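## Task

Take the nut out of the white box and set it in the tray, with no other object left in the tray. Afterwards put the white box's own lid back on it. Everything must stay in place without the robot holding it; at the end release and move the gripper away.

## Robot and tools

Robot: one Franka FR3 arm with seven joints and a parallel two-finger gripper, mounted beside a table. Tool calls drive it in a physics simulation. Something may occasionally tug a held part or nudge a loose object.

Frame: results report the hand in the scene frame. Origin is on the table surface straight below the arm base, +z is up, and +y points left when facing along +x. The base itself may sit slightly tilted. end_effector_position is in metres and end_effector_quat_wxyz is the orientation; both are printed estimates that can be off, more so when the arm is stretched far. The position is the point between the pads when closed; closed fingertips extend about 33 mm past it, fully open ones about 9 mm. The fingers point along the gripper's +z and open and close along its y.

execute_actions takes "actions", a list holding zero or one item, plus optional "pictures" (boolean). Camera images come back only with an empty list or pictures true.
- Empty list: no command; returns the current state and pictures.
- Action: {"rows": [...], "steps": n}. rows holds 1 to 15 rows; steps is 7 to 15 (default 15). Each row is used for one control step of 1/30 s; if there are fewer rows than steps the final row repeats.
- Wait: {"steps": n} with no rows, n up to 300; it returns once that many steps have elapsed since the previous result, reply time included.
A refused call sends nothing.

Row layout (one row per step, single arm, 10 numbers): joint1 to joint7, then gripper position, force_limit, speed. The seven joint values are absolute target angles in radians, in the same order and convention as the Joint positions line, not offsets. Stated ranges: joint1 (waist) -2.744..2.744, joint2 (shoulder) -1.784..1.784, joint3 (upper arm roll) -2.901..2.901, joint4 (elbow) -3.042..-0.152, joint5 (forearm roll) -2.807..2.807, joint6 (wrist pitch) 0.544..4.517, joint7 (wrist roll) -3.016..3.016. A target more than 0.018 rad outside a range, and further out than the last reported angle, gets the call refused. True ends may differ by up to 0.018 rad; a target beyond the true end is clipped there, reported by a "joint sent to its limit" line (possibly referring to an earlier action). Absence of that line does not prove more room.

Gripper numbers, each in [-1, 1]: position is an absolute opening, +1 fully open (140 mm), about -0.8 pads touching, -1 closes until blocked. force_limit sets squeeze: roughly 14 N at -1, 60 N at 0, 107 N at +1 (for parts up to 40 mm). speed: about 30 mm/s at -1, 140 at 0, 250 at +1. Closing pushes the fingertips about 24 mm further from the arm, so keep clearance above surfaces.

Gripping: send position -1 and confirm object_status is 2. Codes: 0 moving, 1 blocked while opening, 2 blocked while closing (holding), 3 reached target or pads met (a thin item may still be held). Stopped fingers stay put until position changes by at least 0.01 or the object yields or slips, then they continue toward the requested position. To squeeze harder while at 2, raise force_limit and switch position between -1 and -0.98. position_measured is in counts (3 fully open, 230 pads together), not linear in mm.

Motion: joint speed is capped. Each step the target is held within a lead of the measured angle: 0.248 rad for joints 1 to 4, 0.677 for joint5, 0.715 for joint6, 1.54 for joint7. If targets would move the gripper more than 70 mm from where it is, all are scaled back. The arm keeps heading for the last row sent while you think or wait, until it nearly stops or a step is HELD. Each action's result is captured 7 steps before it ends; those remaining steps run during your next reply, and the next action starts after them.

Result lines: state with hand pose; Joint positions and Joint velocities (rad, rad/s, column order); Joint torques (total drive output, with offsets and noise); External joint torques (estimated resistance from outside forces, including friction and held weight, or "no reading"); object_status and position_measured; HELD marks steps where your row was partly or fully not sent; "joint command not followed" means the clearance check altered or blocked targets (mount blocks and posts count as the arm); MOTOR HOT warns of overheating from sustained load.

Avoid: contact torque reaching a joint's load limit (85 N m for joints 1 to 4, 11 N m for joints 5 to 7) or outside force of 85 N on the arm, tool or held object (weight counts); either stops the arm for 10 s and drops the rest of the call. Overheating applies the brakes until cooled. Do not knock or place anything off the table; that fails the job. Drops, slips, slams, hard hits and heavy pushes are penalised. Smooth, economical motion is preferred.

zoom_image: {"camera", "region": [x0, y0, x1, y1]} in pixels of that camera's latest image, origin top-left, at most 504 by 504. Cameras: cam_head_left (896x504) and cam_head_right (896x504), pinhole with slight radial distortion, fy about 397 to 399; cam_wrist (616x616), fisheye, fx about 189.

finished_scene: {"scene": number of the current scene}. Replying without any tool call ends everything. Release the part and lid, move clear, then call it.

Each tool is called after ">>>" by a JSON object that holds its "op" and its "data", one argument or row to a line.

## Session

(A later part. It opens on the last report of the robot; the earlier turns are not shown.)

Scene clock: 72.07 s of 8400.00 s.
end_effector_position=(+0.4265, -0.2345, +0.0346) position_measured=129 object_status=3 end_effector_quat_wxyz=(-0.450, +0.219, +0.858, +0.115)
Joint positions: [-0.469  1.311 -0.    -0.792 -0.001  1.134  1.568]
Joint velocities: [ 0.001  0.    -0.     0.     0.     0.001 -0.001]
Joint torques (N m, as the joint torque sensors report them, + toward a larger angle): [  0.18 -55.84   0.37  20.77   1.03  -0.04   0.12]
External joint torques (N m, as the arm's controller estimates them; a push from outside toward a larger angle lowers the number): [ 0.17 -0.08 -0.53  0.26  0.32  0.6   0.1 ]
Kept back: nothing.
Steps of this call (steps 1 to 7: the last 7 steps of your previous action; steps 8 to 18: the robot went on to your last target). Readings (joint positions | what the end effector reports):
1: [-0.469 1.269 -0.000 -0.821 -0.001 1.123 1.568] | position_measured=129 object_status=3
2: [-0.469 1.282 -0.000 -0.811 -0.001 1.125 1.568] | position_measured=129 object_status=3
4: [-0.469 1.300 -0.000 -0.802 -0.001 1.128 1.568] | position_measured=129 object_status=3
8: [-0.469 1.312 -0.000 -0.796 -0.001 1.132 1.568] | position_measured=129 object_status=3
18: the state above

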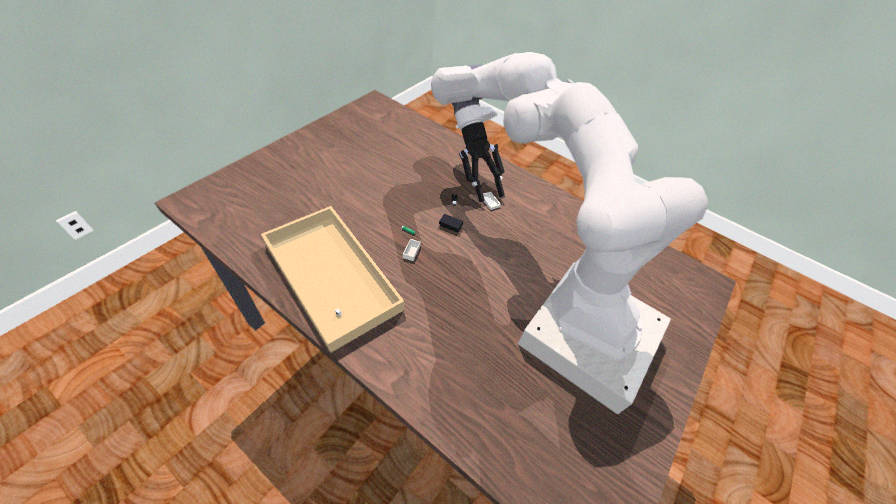

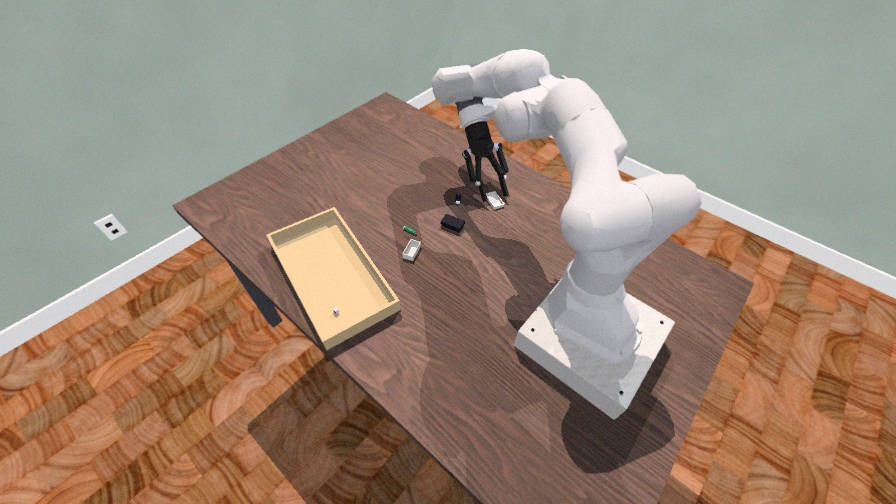

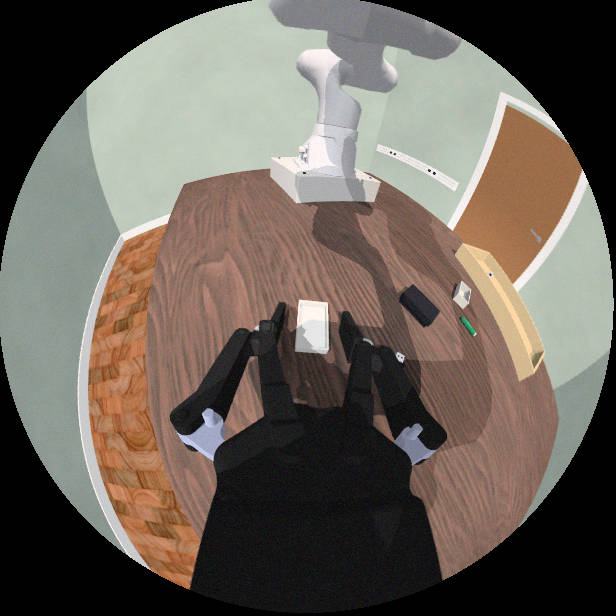

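>>> {"op": "zoom_image", "data": {
  "camera": "cam_wrist",
  "region": [260,270,370,380]
}}

>>> {"op": "execute_actions", "data": {
  "actions": [
    {"rows":[[-0.47,1.31,0,-0.79,0,1.137,1.571,-1,-0.3,0]],"steps":15}
  ]
}}

>>> {"op": "execute_actions", "data": {
  "actions": [
    {"steps":10}
  ],
  "pictures": true
}}

Region (260, 270, 370, 380) of cam_wrist's 616x616 image, scaled by 4.582, with more detail than that image has.

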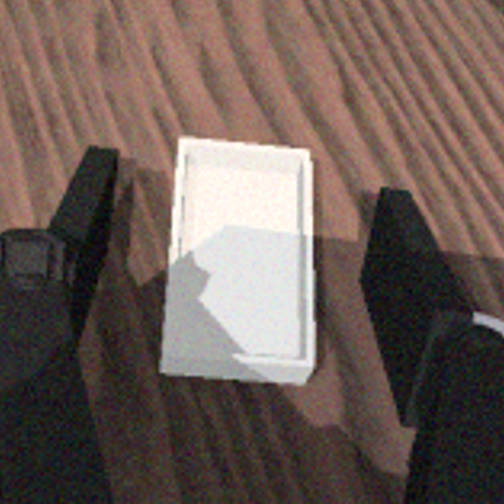

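Scene clock: 72.57 s of 8400.00 s.
end_effector_position=(+0.4268, -0.2346, +0.0348) position_measured=179 object_status=0 end_effector_quat_wxyz=(-0.450, +0.219, +0.858, +0.115)
Joint positions: [-0.469  1.311 -0.    -0.792 -0.001  1.135  1.568]
Joint velocities: [-0.002 -0.005 -0.001  0.004  0.     0.002 -0.001]
Joint torques (N m, as the joint torque sensors report them, + toward a larger angle): [ -0.26 -56.03   0.08  19.46   0.98  -0.19   0.09]
External joint torques (N m, as the arm's controller estimates them; a push from outside toward a larger angle lowers the number): [ 0.1  -1.02 -0.63 -0.69  0.32  0.46  0.07]
Steps of this call (steps 1 to 7: the robot went on to your last target; steps 8 to 15: the first 8 steps of this action). Readings (joint positions | what the end effector reports):
8: [-0.469 1.311 -0.000 -0.792 -0.001 1.134 1.568] | position_measured=129 object_status=0
9: [-0.469 1.311 -0.000 -0.792 -0.001 1.135 1.568] | position_measured=134 object_status=0
11: [-0.469 1.311 -0.000 -0.792 -0.001 1.135 1.568] | position_measured=149 object_status=0
15: the state above

Scene clock: 72.90 s of 8400.00 s.
end_effector_position=(+0.4269, -0.2347, +0.0348) position_measured=179 object_status=2 end_effector_quat_wxyz=(-0.450, +0.219, +0.858, +0.115)
Joint positions: [-0.469  1.311 -0.    -0.792 -0.001  1.135  1.568]
Joint velocities: [ 0.    -0.002  0.     0.    -0.002  0.001 -0.   ]
Joint torques (N m, as the joint torque sensors report them, + toward a larger angle): [  0.79 -55.62   0.63  20.46   1.01  -0.2    0.16]
External joint torques (N m, as the arm's controller estimates them; a push from outside toward a larger angle lowers the number): [ 0.81  0.44 -0.25 -0.21  0.31  0.43  0.13]
Kept back: nothing.
Steps of this call (steps 1 to 7: the last 7 steps of your previous action; steps 8 to 10: the robot went on to your last target). Readings (joint positions | what the end effector reports):
1: [-0.469 1.311 -0.000 -0.792 -0.001 1.135 1.568] | position_measured=179 object_status=0
2: [-0.469 1.311 -0.000 -0.792 -0.001 1.135 1.568] | position_measured=179 object_status=0
4: [-0.469 1.311 -0.000 -0.792 -0.001 1.135 1.568] | position_measured=179 object_status=0
8: [-0.469 1.311 -0.000 -0.792 -0.001 1.135 1.568] | position_measured=179 object_status=2
10: the state above

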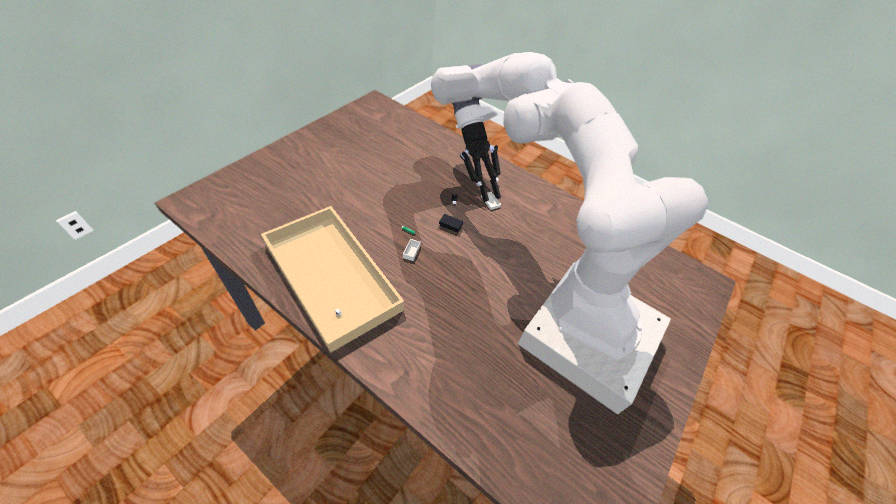

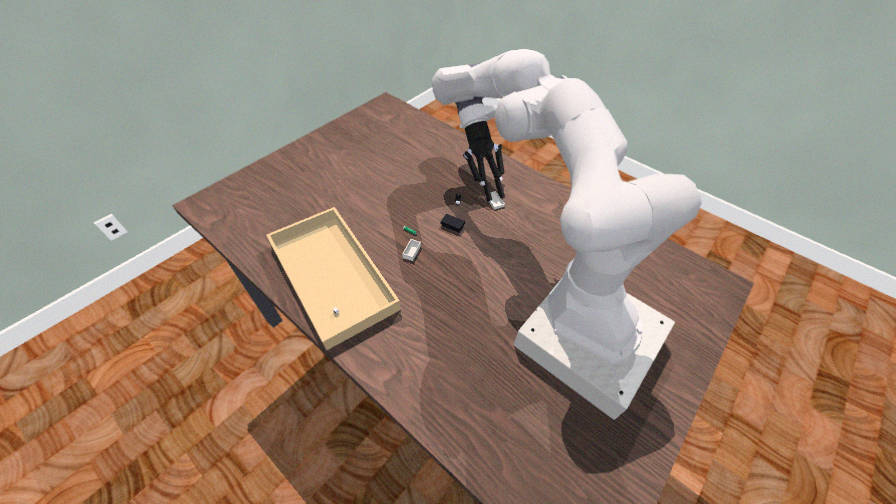

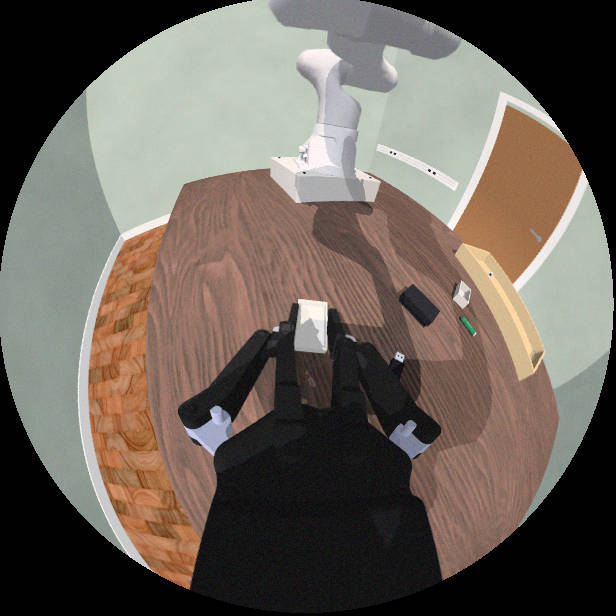

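>>> {"op": "execute_actions", "data": {
  "actions": [
    {"rows":[[-0.47,1.27,0,-0.8,0,1.137,1.571,-1,-0.3,0],[-0.47,1.27,0,-0.8,0,1.137,1.571,-1,-0.3,0],[-0.47,1.27,0,-0.8,0,1.137,1.571,-1,-0.3,0],[-0.47,0.85,0,-0.9,0,1.137,1.571,-1,-0.3,0]],"steps":15}
  ]
}}

>>> {"op": "execute_actions", "data": {
  "actions": [
    {"rows":[[-0.47,0.256,0,-1.987,0,2.24,1.571,-1,-0.3,0]],"steps":15}
  ]
}}

>>> {"op": "execute_actions", "data": {
  "actions": [
    {"rows":[[-0.47,0.25,0,-2.3,0,3.3,1.571,-1,-0.3,0]],"steps":15}
  ]
}}

>>> {"op": "execute_actions", "data": {
  "actions": [
    {"rows":[[-0.47,0.5,0,-2.435,0,4.0,1.571,-1,-0.3,0]],"steps":15}
  ]
}}

>>> {"op": "execute_actions", "data": {
  "actions": [
    {"rows":[[-0.47,0.7,0,-2.435,0,4.3,1.571,-1,-0.3,0]],"steps":15}
  ]
}}

>>> {"op": "execute_actions", "data": {
  "actions": [
    {"steps":30}
  ],
  "pictures": true
}}

Scene clock: 74.03 s of 8400.00 s.
end_effector_position=(+0.4553, -0.2502, +0.1121) position_measured=179 object_status=2 end_effector_quat_wxyz=(-0.404, +0.225, +0.881, +0.103)
Joint positions: [-0.469  1.129 -0.    -0.87  -0.001  1.136  1.568]
Joint velocities: [-0.    -1.109 -0.    -0.136 -0.001 -0.001 -0.   ]
Joint torques (N m, as the joint torque sensors report them, + toward a larger angle): [  0.65 -55.87   0.47  19.55   1.02  -0.16   0.1 ]
External joint torques (N m, as the arm's controller estimates them; a push from outside toward a larger angle lowers the number): [ 0.82 -1.29 -0.32 -2.21  0.26  0.07  0.07]
Steps of this call (steps 1 to 15: the robot went on to your last target; steps 16 to 26: nothing new was sent; steps 27 to 34: the first 8 steps of this action). Readings (joint positions | what the end effector reports):
27: [-0.469 1.307 -0.000 -0.796 -0.001 1.135 1.568] | position_measured=179 object_status=2
28: [-0.469 1.300 -0.000 -0.799 -0.001 1.135 1.568] | position_measured=179 object_status=2
30: [-0.469 1.270 -0.000 -0.820 -0.001 1.136 1.568] | position_measured=179 object_status=2
34: the state above

Scene clock: 74.53 s of 8400.00 s.
end_effector_position=(+0.5713, -0.3134, +0.2990) position_measured=179 object_status=2 end_effector_quat_wxyz=(-0.124, +0.245, +0.961, +0.031)
Joint positions: [-0.469  0.648 -0.    -1.091 -0.001  1.48   1.568]
Joint velocities: [-0.    -0.763  0.001 -0.72   0.     1.212  0.001]
Joint torques (N m, as the joint torque sensors report them, + toward a larger angle): [  0.23 -46.86   0.62  21.12   1.01   2.54  -0.11]
External joint torques (N m, as the arm's controller estimates them; a push from outside toward a larger angle lowers the number): [ 0.24  0.88  0.07 -3.03  0.22  0.66 -0.11]
Steps of this call (steps 1 to 7: the last 7 steps of your previous action; steps 8 to 15: the first 8 steps of this action). Readings (joint positions | what the end effector reports):
8: [-0.469 0.844 -0.000 -0.909 -0.001 1.173 1.568] | position_measured=179 object_status=2
9: [-0.469 0.813 -0.000 -0.934 -0.001 1.218 1.568] | position_measured=179 object_status=2
11: [-0.469 0.756 -0.000 -0.986 -0.001 1.307 1.568] | position_measured=179 object_status=2
15: the state above

Scene clock: 75.03 s of 8400.00 s.
end_effector_position=(+0.6698, -0.3672, +0.4000) position_measured=179 object_status=2 end_effector_quat_wxyz=(+0.196, +0.241, +0.949, -0.052)
Joint positions: [-0.469  0.281 -0.    -1.586 -0.001  2.272  1.568]
Joint velocities: [-0.001 -0.346  0.    -1.374  0.001  2.343  0.002]
Joint torques (N m, as the joint torque sensors report them, + toward a larger angle): [ -0.38 -33.71  -0.3   21.16   1.03   3.55   0.05]
External joint torques (N m, as the arm's controller estimates them; a push from outside toward a larger angle lowers the number): [-0.32 -0.73 -0.49 -2.58  0.33  0.84  0.06]
Steps of this call (steps 1 to 7: the last 7 steps of your previous action; steps 8 to 15: the first 8 steps of this action). Readings (joint positions | what the end effector reports):
8: [-0.469 0.415 -0.000 -1.331 -0.001 1.825 1.568] | position_measured=179 object_status=2
9: [-0.469 0.390 -0.000 -1.359 -0.001 1.876 1.568] | position_measured=179 object_status=2
11: [-0.469 0.346 -0.000 -1.423 -0.001 1.988 1.568] | position_measured=179 object_status=2
15: the state above

Scene clock: 75.53 s of 8400.00 s.
end_effector_position=(+0.5826, -0.3194, +0.1057) position_measured=179 object_status=2 end_effector_quat_wxyz=(+0.342, +0.230, +0.907, -0.089)
Joint positions: [-0.469  0.512 -0.    -2.417 -0.001  3.648  1.568]
Joint velocities: [ 0.001  0.195 -0.001 -0.297 -0.001  1.144  0.001]
Joint torques (N m, as the joint torque sensors report them, + toward a larger angle): [  0.88 -53.97   0.38  23.98   0.42   6.3    0.13]
External joint torques (N m, as the arm's controller estimates them; a push from outside toward a larger angle lowers the number): [ 0.88  2.9  -0.14 -2.9   0.13  0.73  0.17]
Steps of this call (steps 1 to 7: the last 7 steps of your previous action; steps 8 to 15: the first 8 steps of this action). Readings (joint positions | what the end effector reports):
8: [-0.469 0.267 -0.000 -2.110 -0.001 3.044 1.568] | position_measured=179 object_status=2
9: [-0.469 0.304 -0.000 -2.148 -0.001 3.118 1.568] | position_measured=179 object_status=2
11: [-0.469 0.392 -0.000 -2.268 -0.001 3.342 1.568] | position_measured=179 object_status=2
15: the state above

Scene clock: 76.03 s of 8400.00 s.
end_effector_position=(+0.5886, -0.3225, +0.1379) position_measured=179 object_status=2 end_effector_quat_wxyz=(+0.493, +0.212, +0.834, -0.128)
Joint positions: [-0.469  0.701 -0.    -2.439 -0.001  4.207  1.568]
Joint velocities: [-0.001  0.033  0.    -0.001 -0.     0.537 -0.001]
Joint torques (N m, as the joint torque sensors report them, + toward a larger angle): [ -0.38 -39.63   0.33  10.82   0.3    4.08   0.1 ]
External joint torques (N m, as the arm's controller estimates them; a push from outside toward a larger angle lowers the number): [-0.18  1.38 -0.15 -0.73  0.27  0.6   0.13]
Steps of this call (steps 1 to 7: the last 7 steps of your previous action; steps 8 to 15: the first 8 steps of this action). Readings (joint positions | what the end effector reports):
8: [-0.469 0.527 -0.000 -2.423 -0.001 3.948 1.568] | position_measured=179 object_status=2
9: [-0.469 0.573 -0.000 -2.419 -0.001 4.014 1.568] | position_measured=179 object_status=2
11: [-0.469 0.653 -0.000 -2.430 -0.001 4.105 1.568] | position_measured=179 object_status=2
15: the state above

Scene clock: 77.03 s of 8400.00 s.
end_effector_position=(+0.5943, -0.3255, +0.1681) position_measured=179 object_status=2 end_effector_quat_wxyz=(+0.531, +0.206, +0.810, -0.137)
Joint positions: [-0.469  0.701 -0.    -2.437 -0.001  4.297  1.568]
Joint velocities: [ 0.     0.001 -0.002  0.001  0.     0.002 -0.   ]
Joint torques (N m, as the joint torque sensors report them, + toward a larger angle): [  0.29 -37.24   0.61   8.95   0.2    3.65   0.08]
External joint torques (N m, as the arm's controller estimates them; a push from outside toward a larger angle lowers the number): [ 0.48  0.07  0.16 -0.29  0.17  0.45  0.11]
Kept back: nothing.
Steps of this call (steps 1 to 7: the last 7 steps of your previous action; steps 8 to 30: the robot went on to your last target). Readings (joint positions | what the end effector reports):
1: [-0.469 0.702 -0.000 -2.439 -0.001 4.223 1.568] | position_measured=179 object_status=2
2: [-0.469 0.701 -0.000 -2.438 -0.001 4.237 1.568] | position_measured=179 object_status=2
4: [-0.469 0.701 -0.000 -2.437 -0.001 4.257 1.568] | position_measured=179 object_status=2
8: [-0.469 0.701 -0.000 -2.437 -0.001 4.279 1.568] | position_measured=179 object_status=2
30: the state above
The arm was judged still, so your last target was given up. Only a new action makes it travel on or press farther. Fingers that are still opening or closing keep moving.

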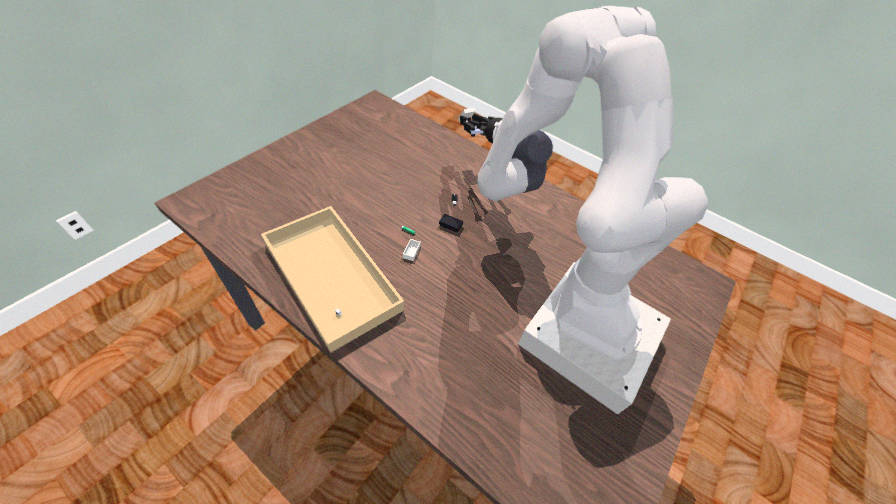

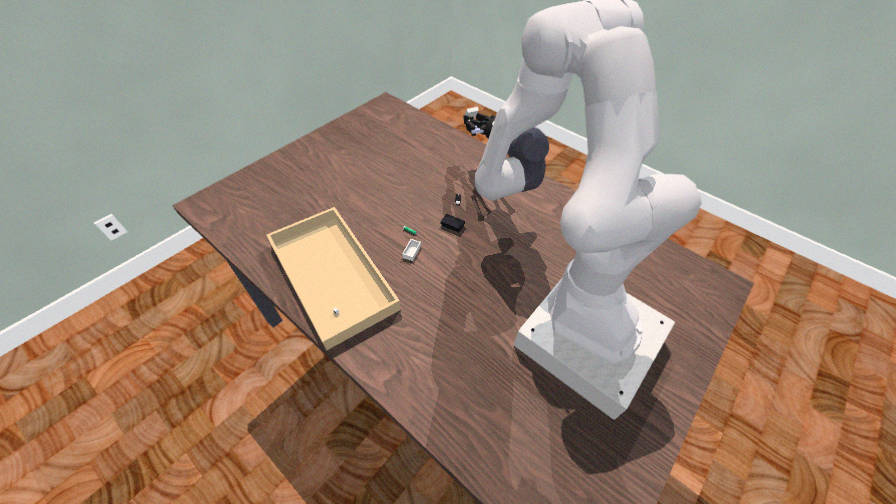

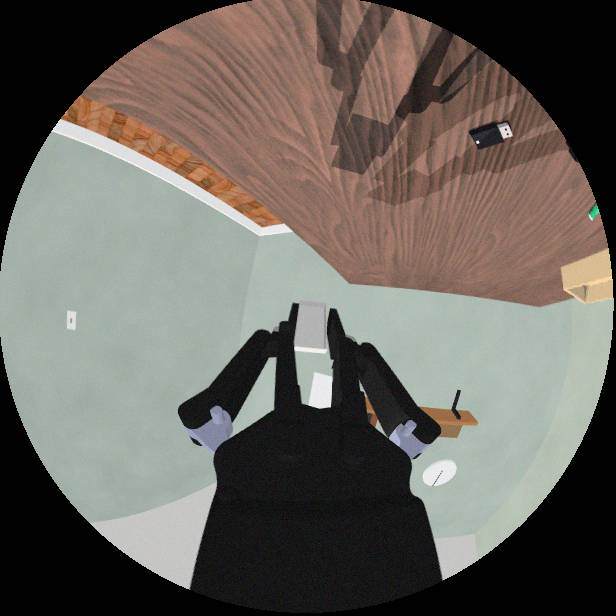

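>>> {"op": "execute_actions", "data": {
  "actions": [
    {"rows":[[-0.07,0.7,0,-2.435,0,4.3,1.571,-1,-0.3,0]],"steps":15}
  ]
}}

>>> {"op": "execute_actions", "data": {
  "actions": [
    {"rows":[[-0.07,0.75,0,-2.435,0,4.3,1.571,-1,-0.3,0],[-0.07,0.75,0,-2.435,0,4.3,1.571,-1,-0.3,0],[-0.07,0.75,0,-2.435,0,4.3,1.571,-1,-0.3,0],[-0.07,0.8,0,-2.435,0,4.3,1.571,-1,-0.3,0],[-0.07,0.8,0,-2.435,0,4.3,1.571,-1,-0.3,0],[-0.07,0.8,0,-2.435,0,4.3,1.571,-1,-0.3,0],[-0.07,0.845,0,-2.435,0,4.3,1.571,-1,-0.3,0]],"steps":15}
  ]
}}

>>> {"op": "execute_actions", "data": {
  "actions": [
    {"steps":12}
  ],
  "pictures": true
}}

Scene clock: 79.17 s of 8400.00 s.
end_effector_position=(+0.6483, -0.1974, +0.1680) position_measured=179 object_status=2 end_effector_quat_wxyz=(+0.542, +0.120, +0.827, -0.084)
Joint positions: [-0.254  0.701 -0.007 -2.437  0.003  4.297  1.568]
Joint velocities: [ 0.878  0.     0.053  0.    -0.001  0.001  0.   ]
Joint torques (N m, as the joint torque sensors report them, + toward a larger angle): [ -1.9  -36.81  -2.14   8.78  -0.13   3.42  -0.03]
External joint torques (N m, as the arm's controller estimates them; a push from outside toward a larger angle lowers the number): [ 1.15  0.42 -1.11  0.26 -0.14  0.16 -0.01]
Steps of this call (steps 1 to 56: nothing new was sent; steps 57 to 64: the first 8 steps of this action). Readings (joint positions | what the end effector reports):
57: [-0.455 0.701 -0.008 -2.437 0.002 4.297 1.568] | position_measured=179 object_status=2
58: [-0.430 0.701 -0.012 -2.437 0.003 4.297 1.568] | position_measured=179 object_status=2
60: [-0.374 0.701 -0.011 -2.437 0.003 4.297 1.568] | position_measured=179 object_status=2
64: the state above

Scene clock: 79.67 s of 8400.00 s.
end_effector_position=(+0.6460, -0.0652, +0.0974) position_measured=179 object_status=2 end_effector_quat_wxyz=(+0.504, +0.042, +0.862, -0.027)
Joint positions: [-0.07   0.81   0.002 -2.433 -0.001  4.3    1.568]
Joint velocities: [-0.     0.502 -0.008 -0.018 -0.    -0.009 -0.002]
Joint torques (N m, as the joint torque sensors report them, + toward a larger angle): [  0.31 -41.89  -0.02   6.2    0.11   3.42   0.06]
External joint torques (N m, as the arm's controller estimates them; a push from outside toward a larger angle lowers the number): [ 0.32  0.62 -0.77 -1.67  0.22 -0.27  0.08]
Steps of this call (steps 1 to 7: the last 7 steps of your previous action; steps 8 to 15: the first 8 steps of this action). Readings (joint positions | what the end effector reports):
8: [-0.074 0.706 0.007 -2.434 -0.001 4.299 1.568] | position_measured=179 object_status=2
9: [-0.071 0.718 0.007 -2.433 -0.001 4.299 1.568] | position_measured=179 object_status=2
11: [-0.070 0.743 0.005 -2.432 -0.001 4.300 1.568] | position_measured=179 object_status=2
15: the state above

Scene clock: 80.07 s of 8400.00 s.
end_effector_position=(+0.6336, -0.0643, +0.0740) position_measured=179 object_status=2 end_effector_quat_wxyz=(+0.488, +0.043, +0.872, -0.026)
Joint positions: [-0.07   0.845  0.001 -2.436 -0.001  4.299  1.568]
Joint velocities: [ 0.    -0.    -0.001  0.001 -0.001 -0.     0.   ]
Joint torques (N m, as the joint torque sensors report them, + toward a larger angle): [  1.2  -36.67  -0.63   6.75   0.06   3.52   0.09]
External joint torques (N m, as the arm's controller estimates them; a push from outside toward a larger angle lowers the number): [ 1.37  0.58 -1.22  0.42  0.15  0.17  0.11]
Kept back: nothing.
Steps of this call (steps 1 to 7: the last 7 steps of your previous action; steps 8 to 12: the robot went on to your last target). Readings (joint positions | what the end effector reports):
1: [-0.070 0.825 0.001 -2.434 -0.001 4.300 1.568] | position_measured=179 object_status=2
2: [-0.070 0.835 0.001 -2.436 -0.001 4.300 1.568] | position_measured=179 object_status=2
4: [-0.070 0.843 0.001 -2.436 -0.001 4.299 1.568] | position_measured=179 object_status=2
8: [-0.070 0.845 0.001 -2.436 -0.001 4.299 1.568] | position_measured=179 object_status=2
12: the state above

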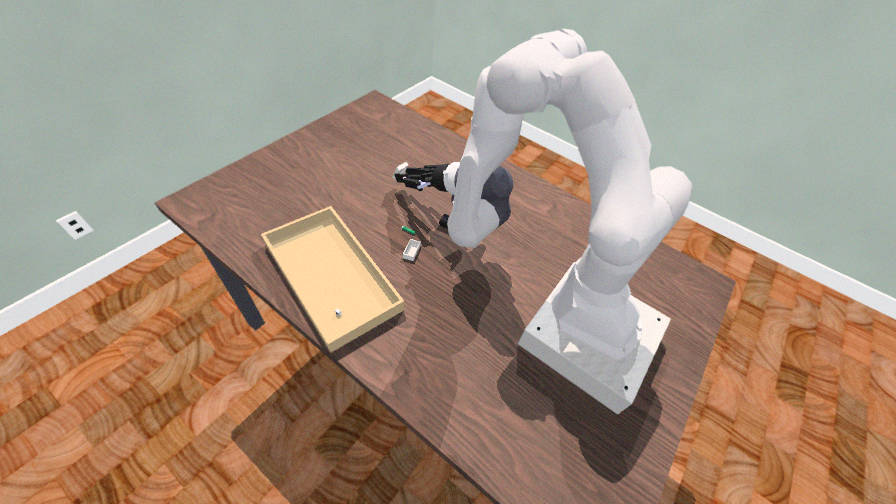

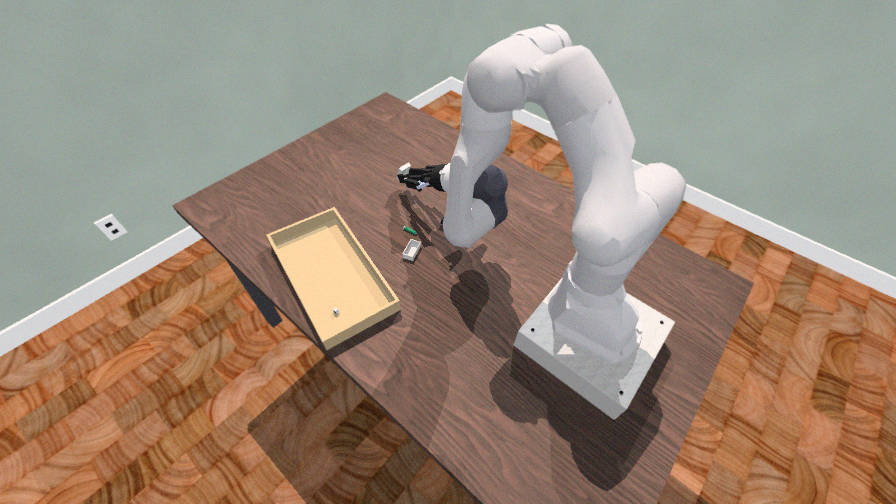

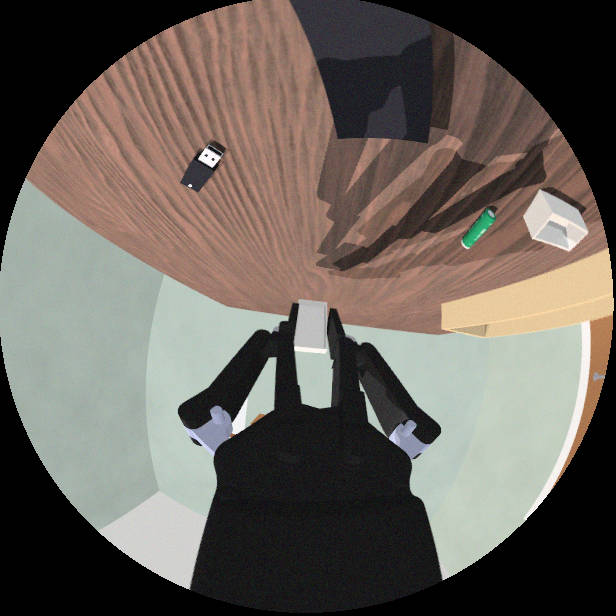

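>>> {"op": "execute_actions", "data": {
  "actions": [
    {"rows":[[-0.07,0.845,0,-2.435,0,4.47,1.571,-1,-0.3,0],[-0.07,0.845,0,-2.435,0,4.47,1.571,-1,-0.3,0],[-0.07,0.845,0,-2.435,0,4.47,1.571,-1,-0.3,0],[-0.07,0.845,0,-2.435,0,4.47,1.571,-1,-0.3,0],[-0.07,0.89,0,-2.435,0,4.47,1.571,-1,-0.3,0],[-0.07,0.89,0,-2.435,0,4.47,1.571,-1,-0.3,0],[-0.07,0.89,0,-2.435,0,4.47,1.571,-1,-0.3,0],[-0.07,0.94,0,-2.435,0,4.47,1.571,-1,-0.3,0]],"steps":15}
  ]
}}

>>> {"op": "execute_actions", "data": {
  "actions": [
    {"steps":25}
  ],
  "pictures": true
}}

Scene clock: 80.90 s of 8400.00 s.
end_effector_position=(+0.6327, -0.0642, +0.0933) position_measured=179 object_status=2 end_effector_quat_wxyz=(+0.530, +0.041, +0.846, -0.028)
Joint positions: [-0.07   0.884  0.001 -2.432 -0.001  4.434  1.568]
Joint velocities: [0.001 0.505 0.001 0.042 0.    0.237 0.001]
Joint torques (N m, as the joint torque sensors report them, + toward a larger angle): [  0.4  -27.06  -0.48   1.02   0.05   2.9    0.05]
External joint torques (N m, as the arm's controller estimates them; a push from outside toward a larger angle lowers the number): [ 0.43  1.54 -1.1   0.27  0.17  0.46  0.07]
Steps of this call (steps 1 to 17: the robot went on to your last target; steps 18 to 25: the first 8 steps of this action). Readings (joint positions | what the end effector reports):
18: [-0.070 0.846 0.001 -2.436 -0.001 4.321 1.568] | position_measured=179 object_status=2
19: [-0.070 0.846 0.001 -2.436 -0.001 4.347 1.568] | position_measured=179 object_status=2
21: [-0.070 0.846 0.001 -2.436 -0.001 4.387 1.568] | position_measured=179 object_status=2
25: the state above

Scene clock: 81.73 s of 8400.00 s.
end_effector_position=(+0.6153, -0.0625, +0.0683) position_measured=179 object_status=2 end_effector_quat_wxyz=(+0.519, +0.042, +0.853, -0.028)
Joint positions: [-0.07   0.939  0.001 -2.436 -0.001  4.467  1.568]
Joint velocities: [ 0.    -0.     0.     0.     0.     0.002 -0.   ]
Joint torques (N m, as the joint torque sensors report them, + toward a larger angle): [  1.47 -35.34  -0.24   4.25   0.07   3.72   0.1 ]
External joint torques (N m, as the arm's controller estimates them; a push from outside toward a larger angle lowers the number): [ 1.56  1.28 -0.95  0.03  0.25  0.44  0.12]
Kept back: nothing.
Steps of this call (steps 1 to 7: the last 7 steps of your previous action; steps 8 to 25: the robot went on to your last target). Readings (joint positions | what the end effector reports):
1: [-0.070 0.902 0.001 -2.432 -0.001 4.440 1.568] | position_measured=179 object_status=2
2: [-0.070 0.917 0.001 -2.433 -0.001 4.444 1.568] | position_measured=179 object_status=2
4: [-0.070 0.934 0.001 -2.436 -0.001 4.451 1.568] | position_measured=179 object_status=2
8: [-0.070 0.939 0.001 -2.436 -0.001 4.459 1.568] | position_measured=179 object_status=2
25: the state above

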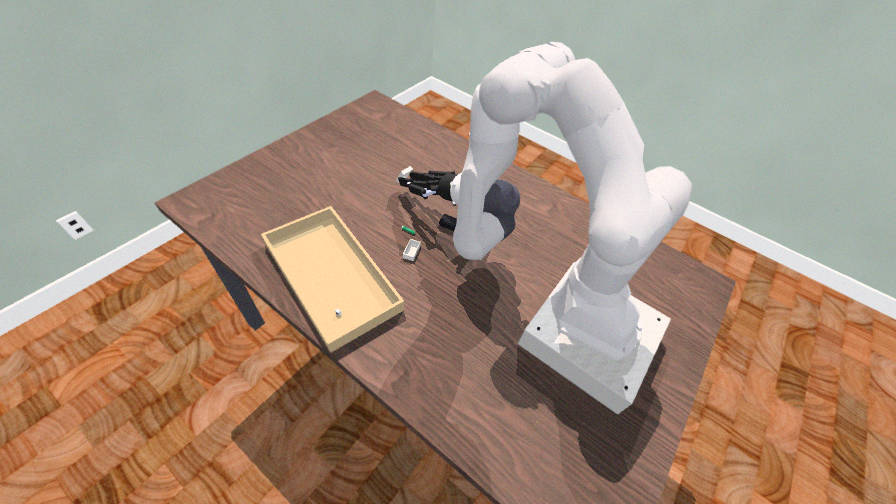

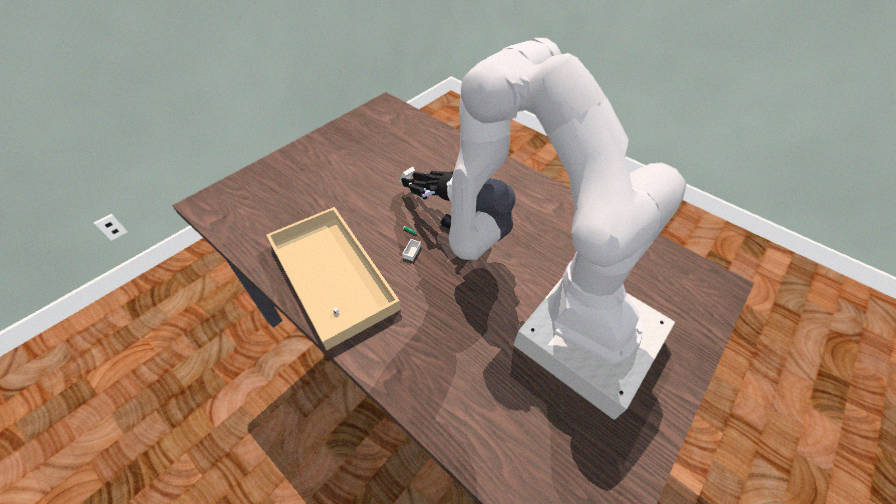

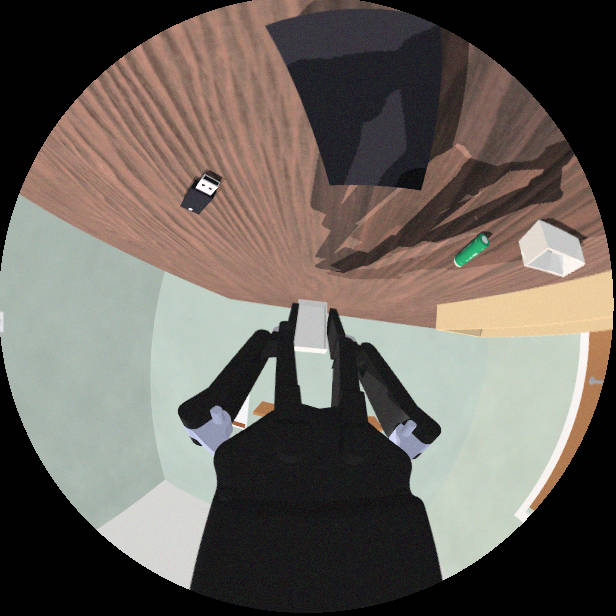

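>>> {"op": "execute_actions", "data": {
  "actions": [
    {"rows":[[-0.07,0.96,0,-2.435,0,4.47,1.571,-1,-0.3,0],[-0.07,0.96,0,-2.435,0,4.47,1.571,-1,-0.3,0],[-0.07,0.96,0,-2.435,0,4.47,1.571,-1,-0.3,0],[-0.07,0.96,0,-2.435,0,4.47,1.571,-1,-0.3,0],[-0.07,0.975,0,-2.435,0,4.47,1.571,-1,-0.3,0]],"steps":12}
  ]
}}

>>> {"op": "execute_actions", "data": {
  "actions": [
    {"steps":12}
  ],
  "pictures": true
}}

>>> {"op": "zoom_image", "data": {
  "camera": "cam_head_left",
  "region": [370,140,520,260]
}}

Scene clock: 82.33 s of 8400.00 s.
end_effector_position=(+0.6094, -0.0619, +0.0575) position_measured=179 object_status=2 end_effector_quat_wxyz=(+0.512, +0.042, +0.857, -0.027)
Joint positions: [-0.07   0.958  0.001 -2.435 -0.001  4.468  1.568]
Joint velocities: [ 0.002  0.142 -0.002  0.     0.001  0.004  0.   ]
Joint torques (N m, as the joint torque sensors report them, + toward a larger angle): [  0.9  -33.46  -0.62   2.72   0.06   3.59   0.  ]
External joint torques (N m, as the arm's controller estimates them; a push from outside toward a larger angle lowers the number): [ 0.99  0.62 -1.28 -0.03  0.25  0.46  0.02]
Steps of this call (steps 1 to 13: the robot went on to your last target; steps 14 to 18: the first 5 steps of this action). Readings (joint positions | what the end effector reports):
14: [-0.070 0.942 0.001 -2.435 -0.001 4.468 1.568] | position_measured=179 object_status=2
15: [-0.070 0.946 0.001 -2.435 -0.001 4.468 1.568] | position_measured=179 object_status=2
17: [-0.070 0.954 0.001 -2.435 -0.001 4.468 1.568] | position_measured=179 object_status=2
18: the state above

Scene clock: 82.73 s of 8400.00 s.
end_effector_position=(+0.6039, -0.0614, +0.0480) position_measured=179 object_status=2 end_effector_quat_wxyz=(+0.506, +0.042, +0.861, -0.027)
Joint positions: [-0.07   0.974  0.001 -2.435 -0.001  4.468  1.568]
Joint velocities: [ 0.     0.001 -0.002 -0.     0.001  0.001 -0.   ]
Joint torques (N m, as the joint torque sensors report them, + toward a larger angle): [  0.22 -35.07  -0.18   2.39   0.02   3.68   0.03]
External joint torques (N m, as the arm's controller estimates them; a push from outside toward a larger angle lowers the number): [ 0.34  1.15 -0.86 -1.01  0.23  0.37  0.06]
Kept back: nothing.
Steps of this call (steps 1 to 7: the last 7 steps of your previous action; steps 8 to 12: the robot went on to your last target). Readings (joint positions | what the end effector reports):
1: [-0.070 0.963 0.001 -2.435 -0.001 4.468 1.568] | position_measured=179 object_status=2
2: [-0.070 0.968 0.001 -2.435 -0.001 4.468 1.568] | position_measured=179 object_status=2
4: [-0.070 0.972 0.001 -2.435 -0.001 4.468 1.568] | position_measured=179 object_status=2
8: [-0.070 0.974 0.001 -2.435 -0.001 4.468 1.568] | position_measured=179 object_status=2
12: the state above

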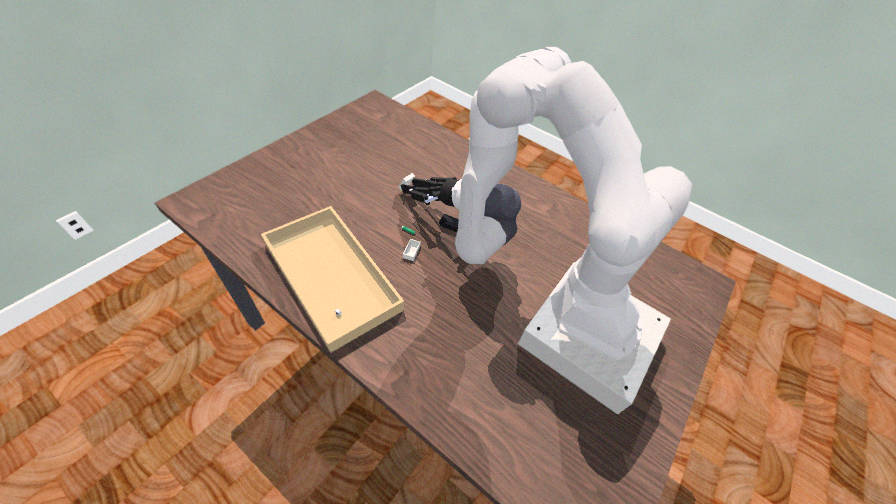

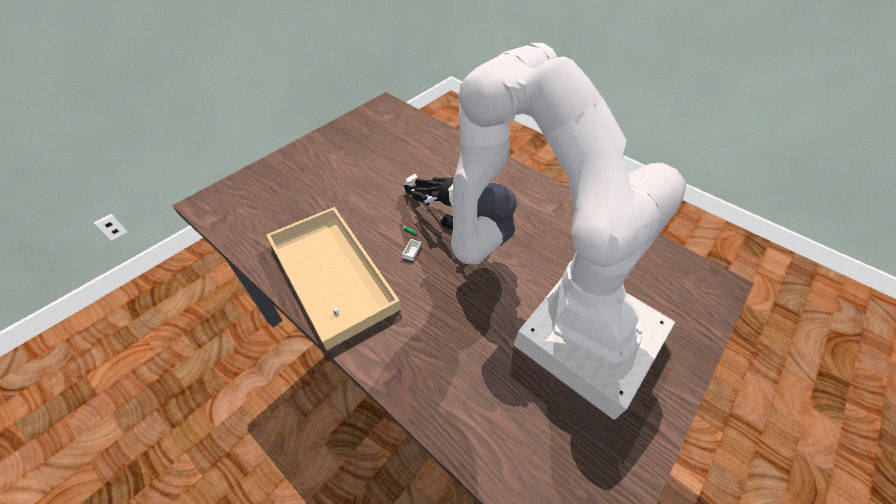

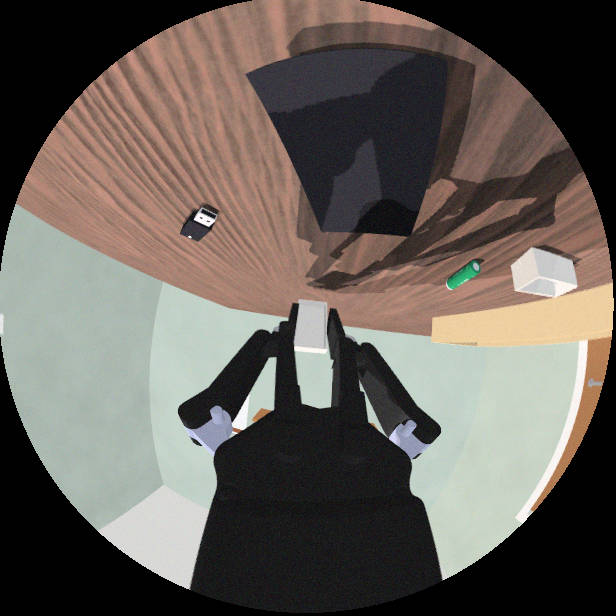

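Region (370, 140, 520, 260) of cam_head_left's 896x504 image, scaled by 3.360, with more detail than that image has; it fills the top 403 rows of this view, and the rest is white.

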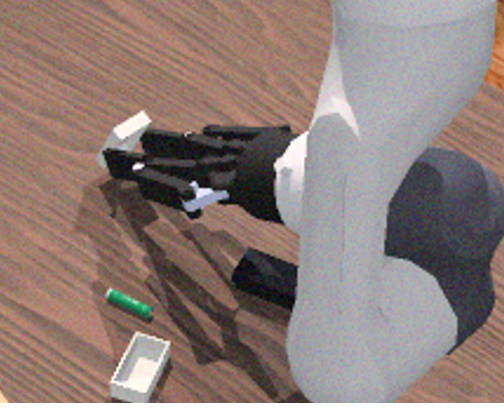

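>>> {"op": "execute_actions", "data": {
  "actions": [
    {"rows":[[-0.07,0.992,0,-2.435,0,4.49,1.571,-1,-0.3,0]],"steps":15}
  ]
}}

>>> {"op": "execute_actions", "data": {
  "actions": [
    {"steps":8}
  ],
  "pictures": true
}}

>>> {"op": "zoom_image", "data": {
  "camera": "cam_head_left",
  "region": [370,140,520,260]
}}

Scene clock: 83.47 s of 8400.00 s.
end_effector_position=(+0.5991, -0.0609, +0.0426) position_measured=179 object_status=2 end_effector_quat_wxyz=(+0.505, +0.042, +0.862, -0.027)
Joint positions: [-0.07   0.991  0.001 -2.434 -0.001  4.483  1.568]
Joint velocities: [-0.     0.002  0.    -0.    -0.001  0.026 -0.001]
Joint torques (N m, as the joint torque sensors report them, + toward a larger angle): [  0.4  -34.99  -0.41   2.34  -0.01   3.86   0.03]
External joint torques (N m, as the arm's controller estimates them; a push from outside toward a larger angle lowers the number): [ 0.5   1.45 -1.16 -0.9   0.21  0.53  0.05]
Steps of this call (steps 1 to 14: the robot went on to your last target; steps 15 to 22: the first 8 steps of this action). Readings (joint positions | what the end effector reports):
15: [-0.070 0.976 0.001 -2.434 -0.001 4.471 1.568] | position_measured=179 object_status=2
16: [-0.070 0.980 0.001 -2.434 -0.001 4.474 1.568] | position_measured=179 object_status=2
18: [-0.070 0.987 0.001 -2.434 -0.001 4.478 1.568] | position_measured=179 object_status=2
22: the state above

Scene clock: 83.73 s of 8400.00 s.
end_effector_position=(+0.5993, -0.0610, +0.0437) position_measured=179 object_status=2 end_effector_quat_wxyz=(+0.506, +0.042, +0.861, -0.027)
Joint positions: [-0.07   0.991  0.001 -2.434 -0.001  4.487  1.568]
Joint velocities: [ 0.001 -0.     0.     0.001  0.001  0.006  0.   ]
Joint torques (N m, as the joint torque sensors report them, + toward a larger angle): [  0.33 -35.32  -0.16   1.73  -0.03   3.73   0.04]
External joint torques (N m, as the arm's controller estimates them; a push from outside toward a larger angle lowers the number): [ 0.42  0.78 -0.89 -1.35  0.19  0.43  0.07]
Kept back: nothing.
Steps of this call (steps 1 to 7: the last 7 steps of your previous action; step 8: the robot went on to your last target). Readings (joint positions | what the end effector reports):
1: [-0.070 0.991 0.001 -2.434 -0.001 4.484 1.568] | position_measured=179 object_status=2
2: [-0.070 0.991 0.001 -2.434 -0.001 4.485 1.568] | position_measured=179 object_status=2
4: [-0.070 0.991 0.001 -2.434 -0.001 4.485 1.568] | position_measured=179 object_status=2
8: the state above

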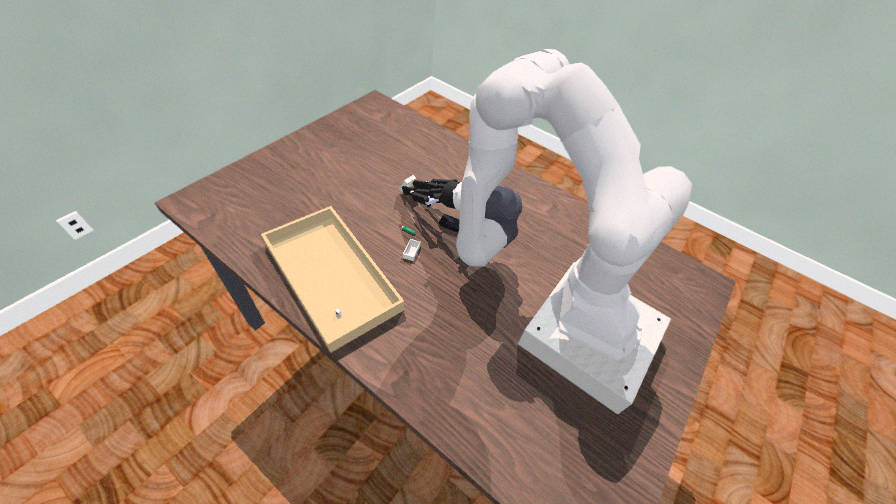

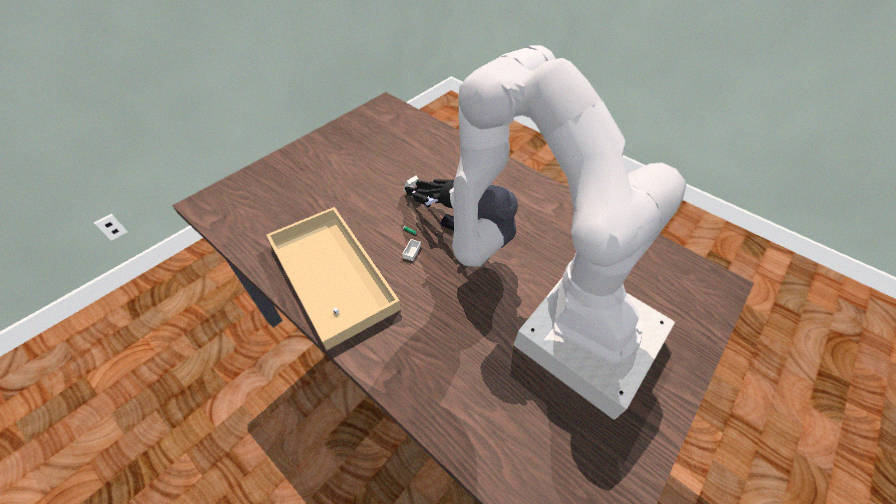

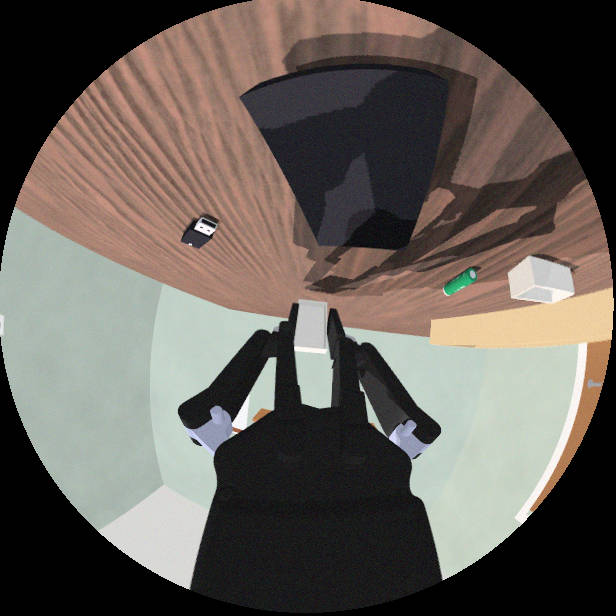

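Region (370, 140, 520, 260) of cam_head_left's 896x504 image, scaled by 3.360, with more detail than that image has; it fills the top 403 rows of this view, and the rest is white.

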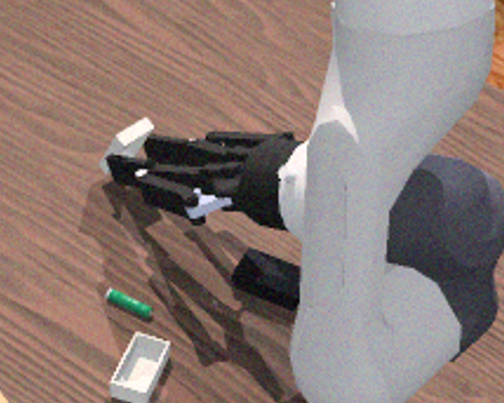

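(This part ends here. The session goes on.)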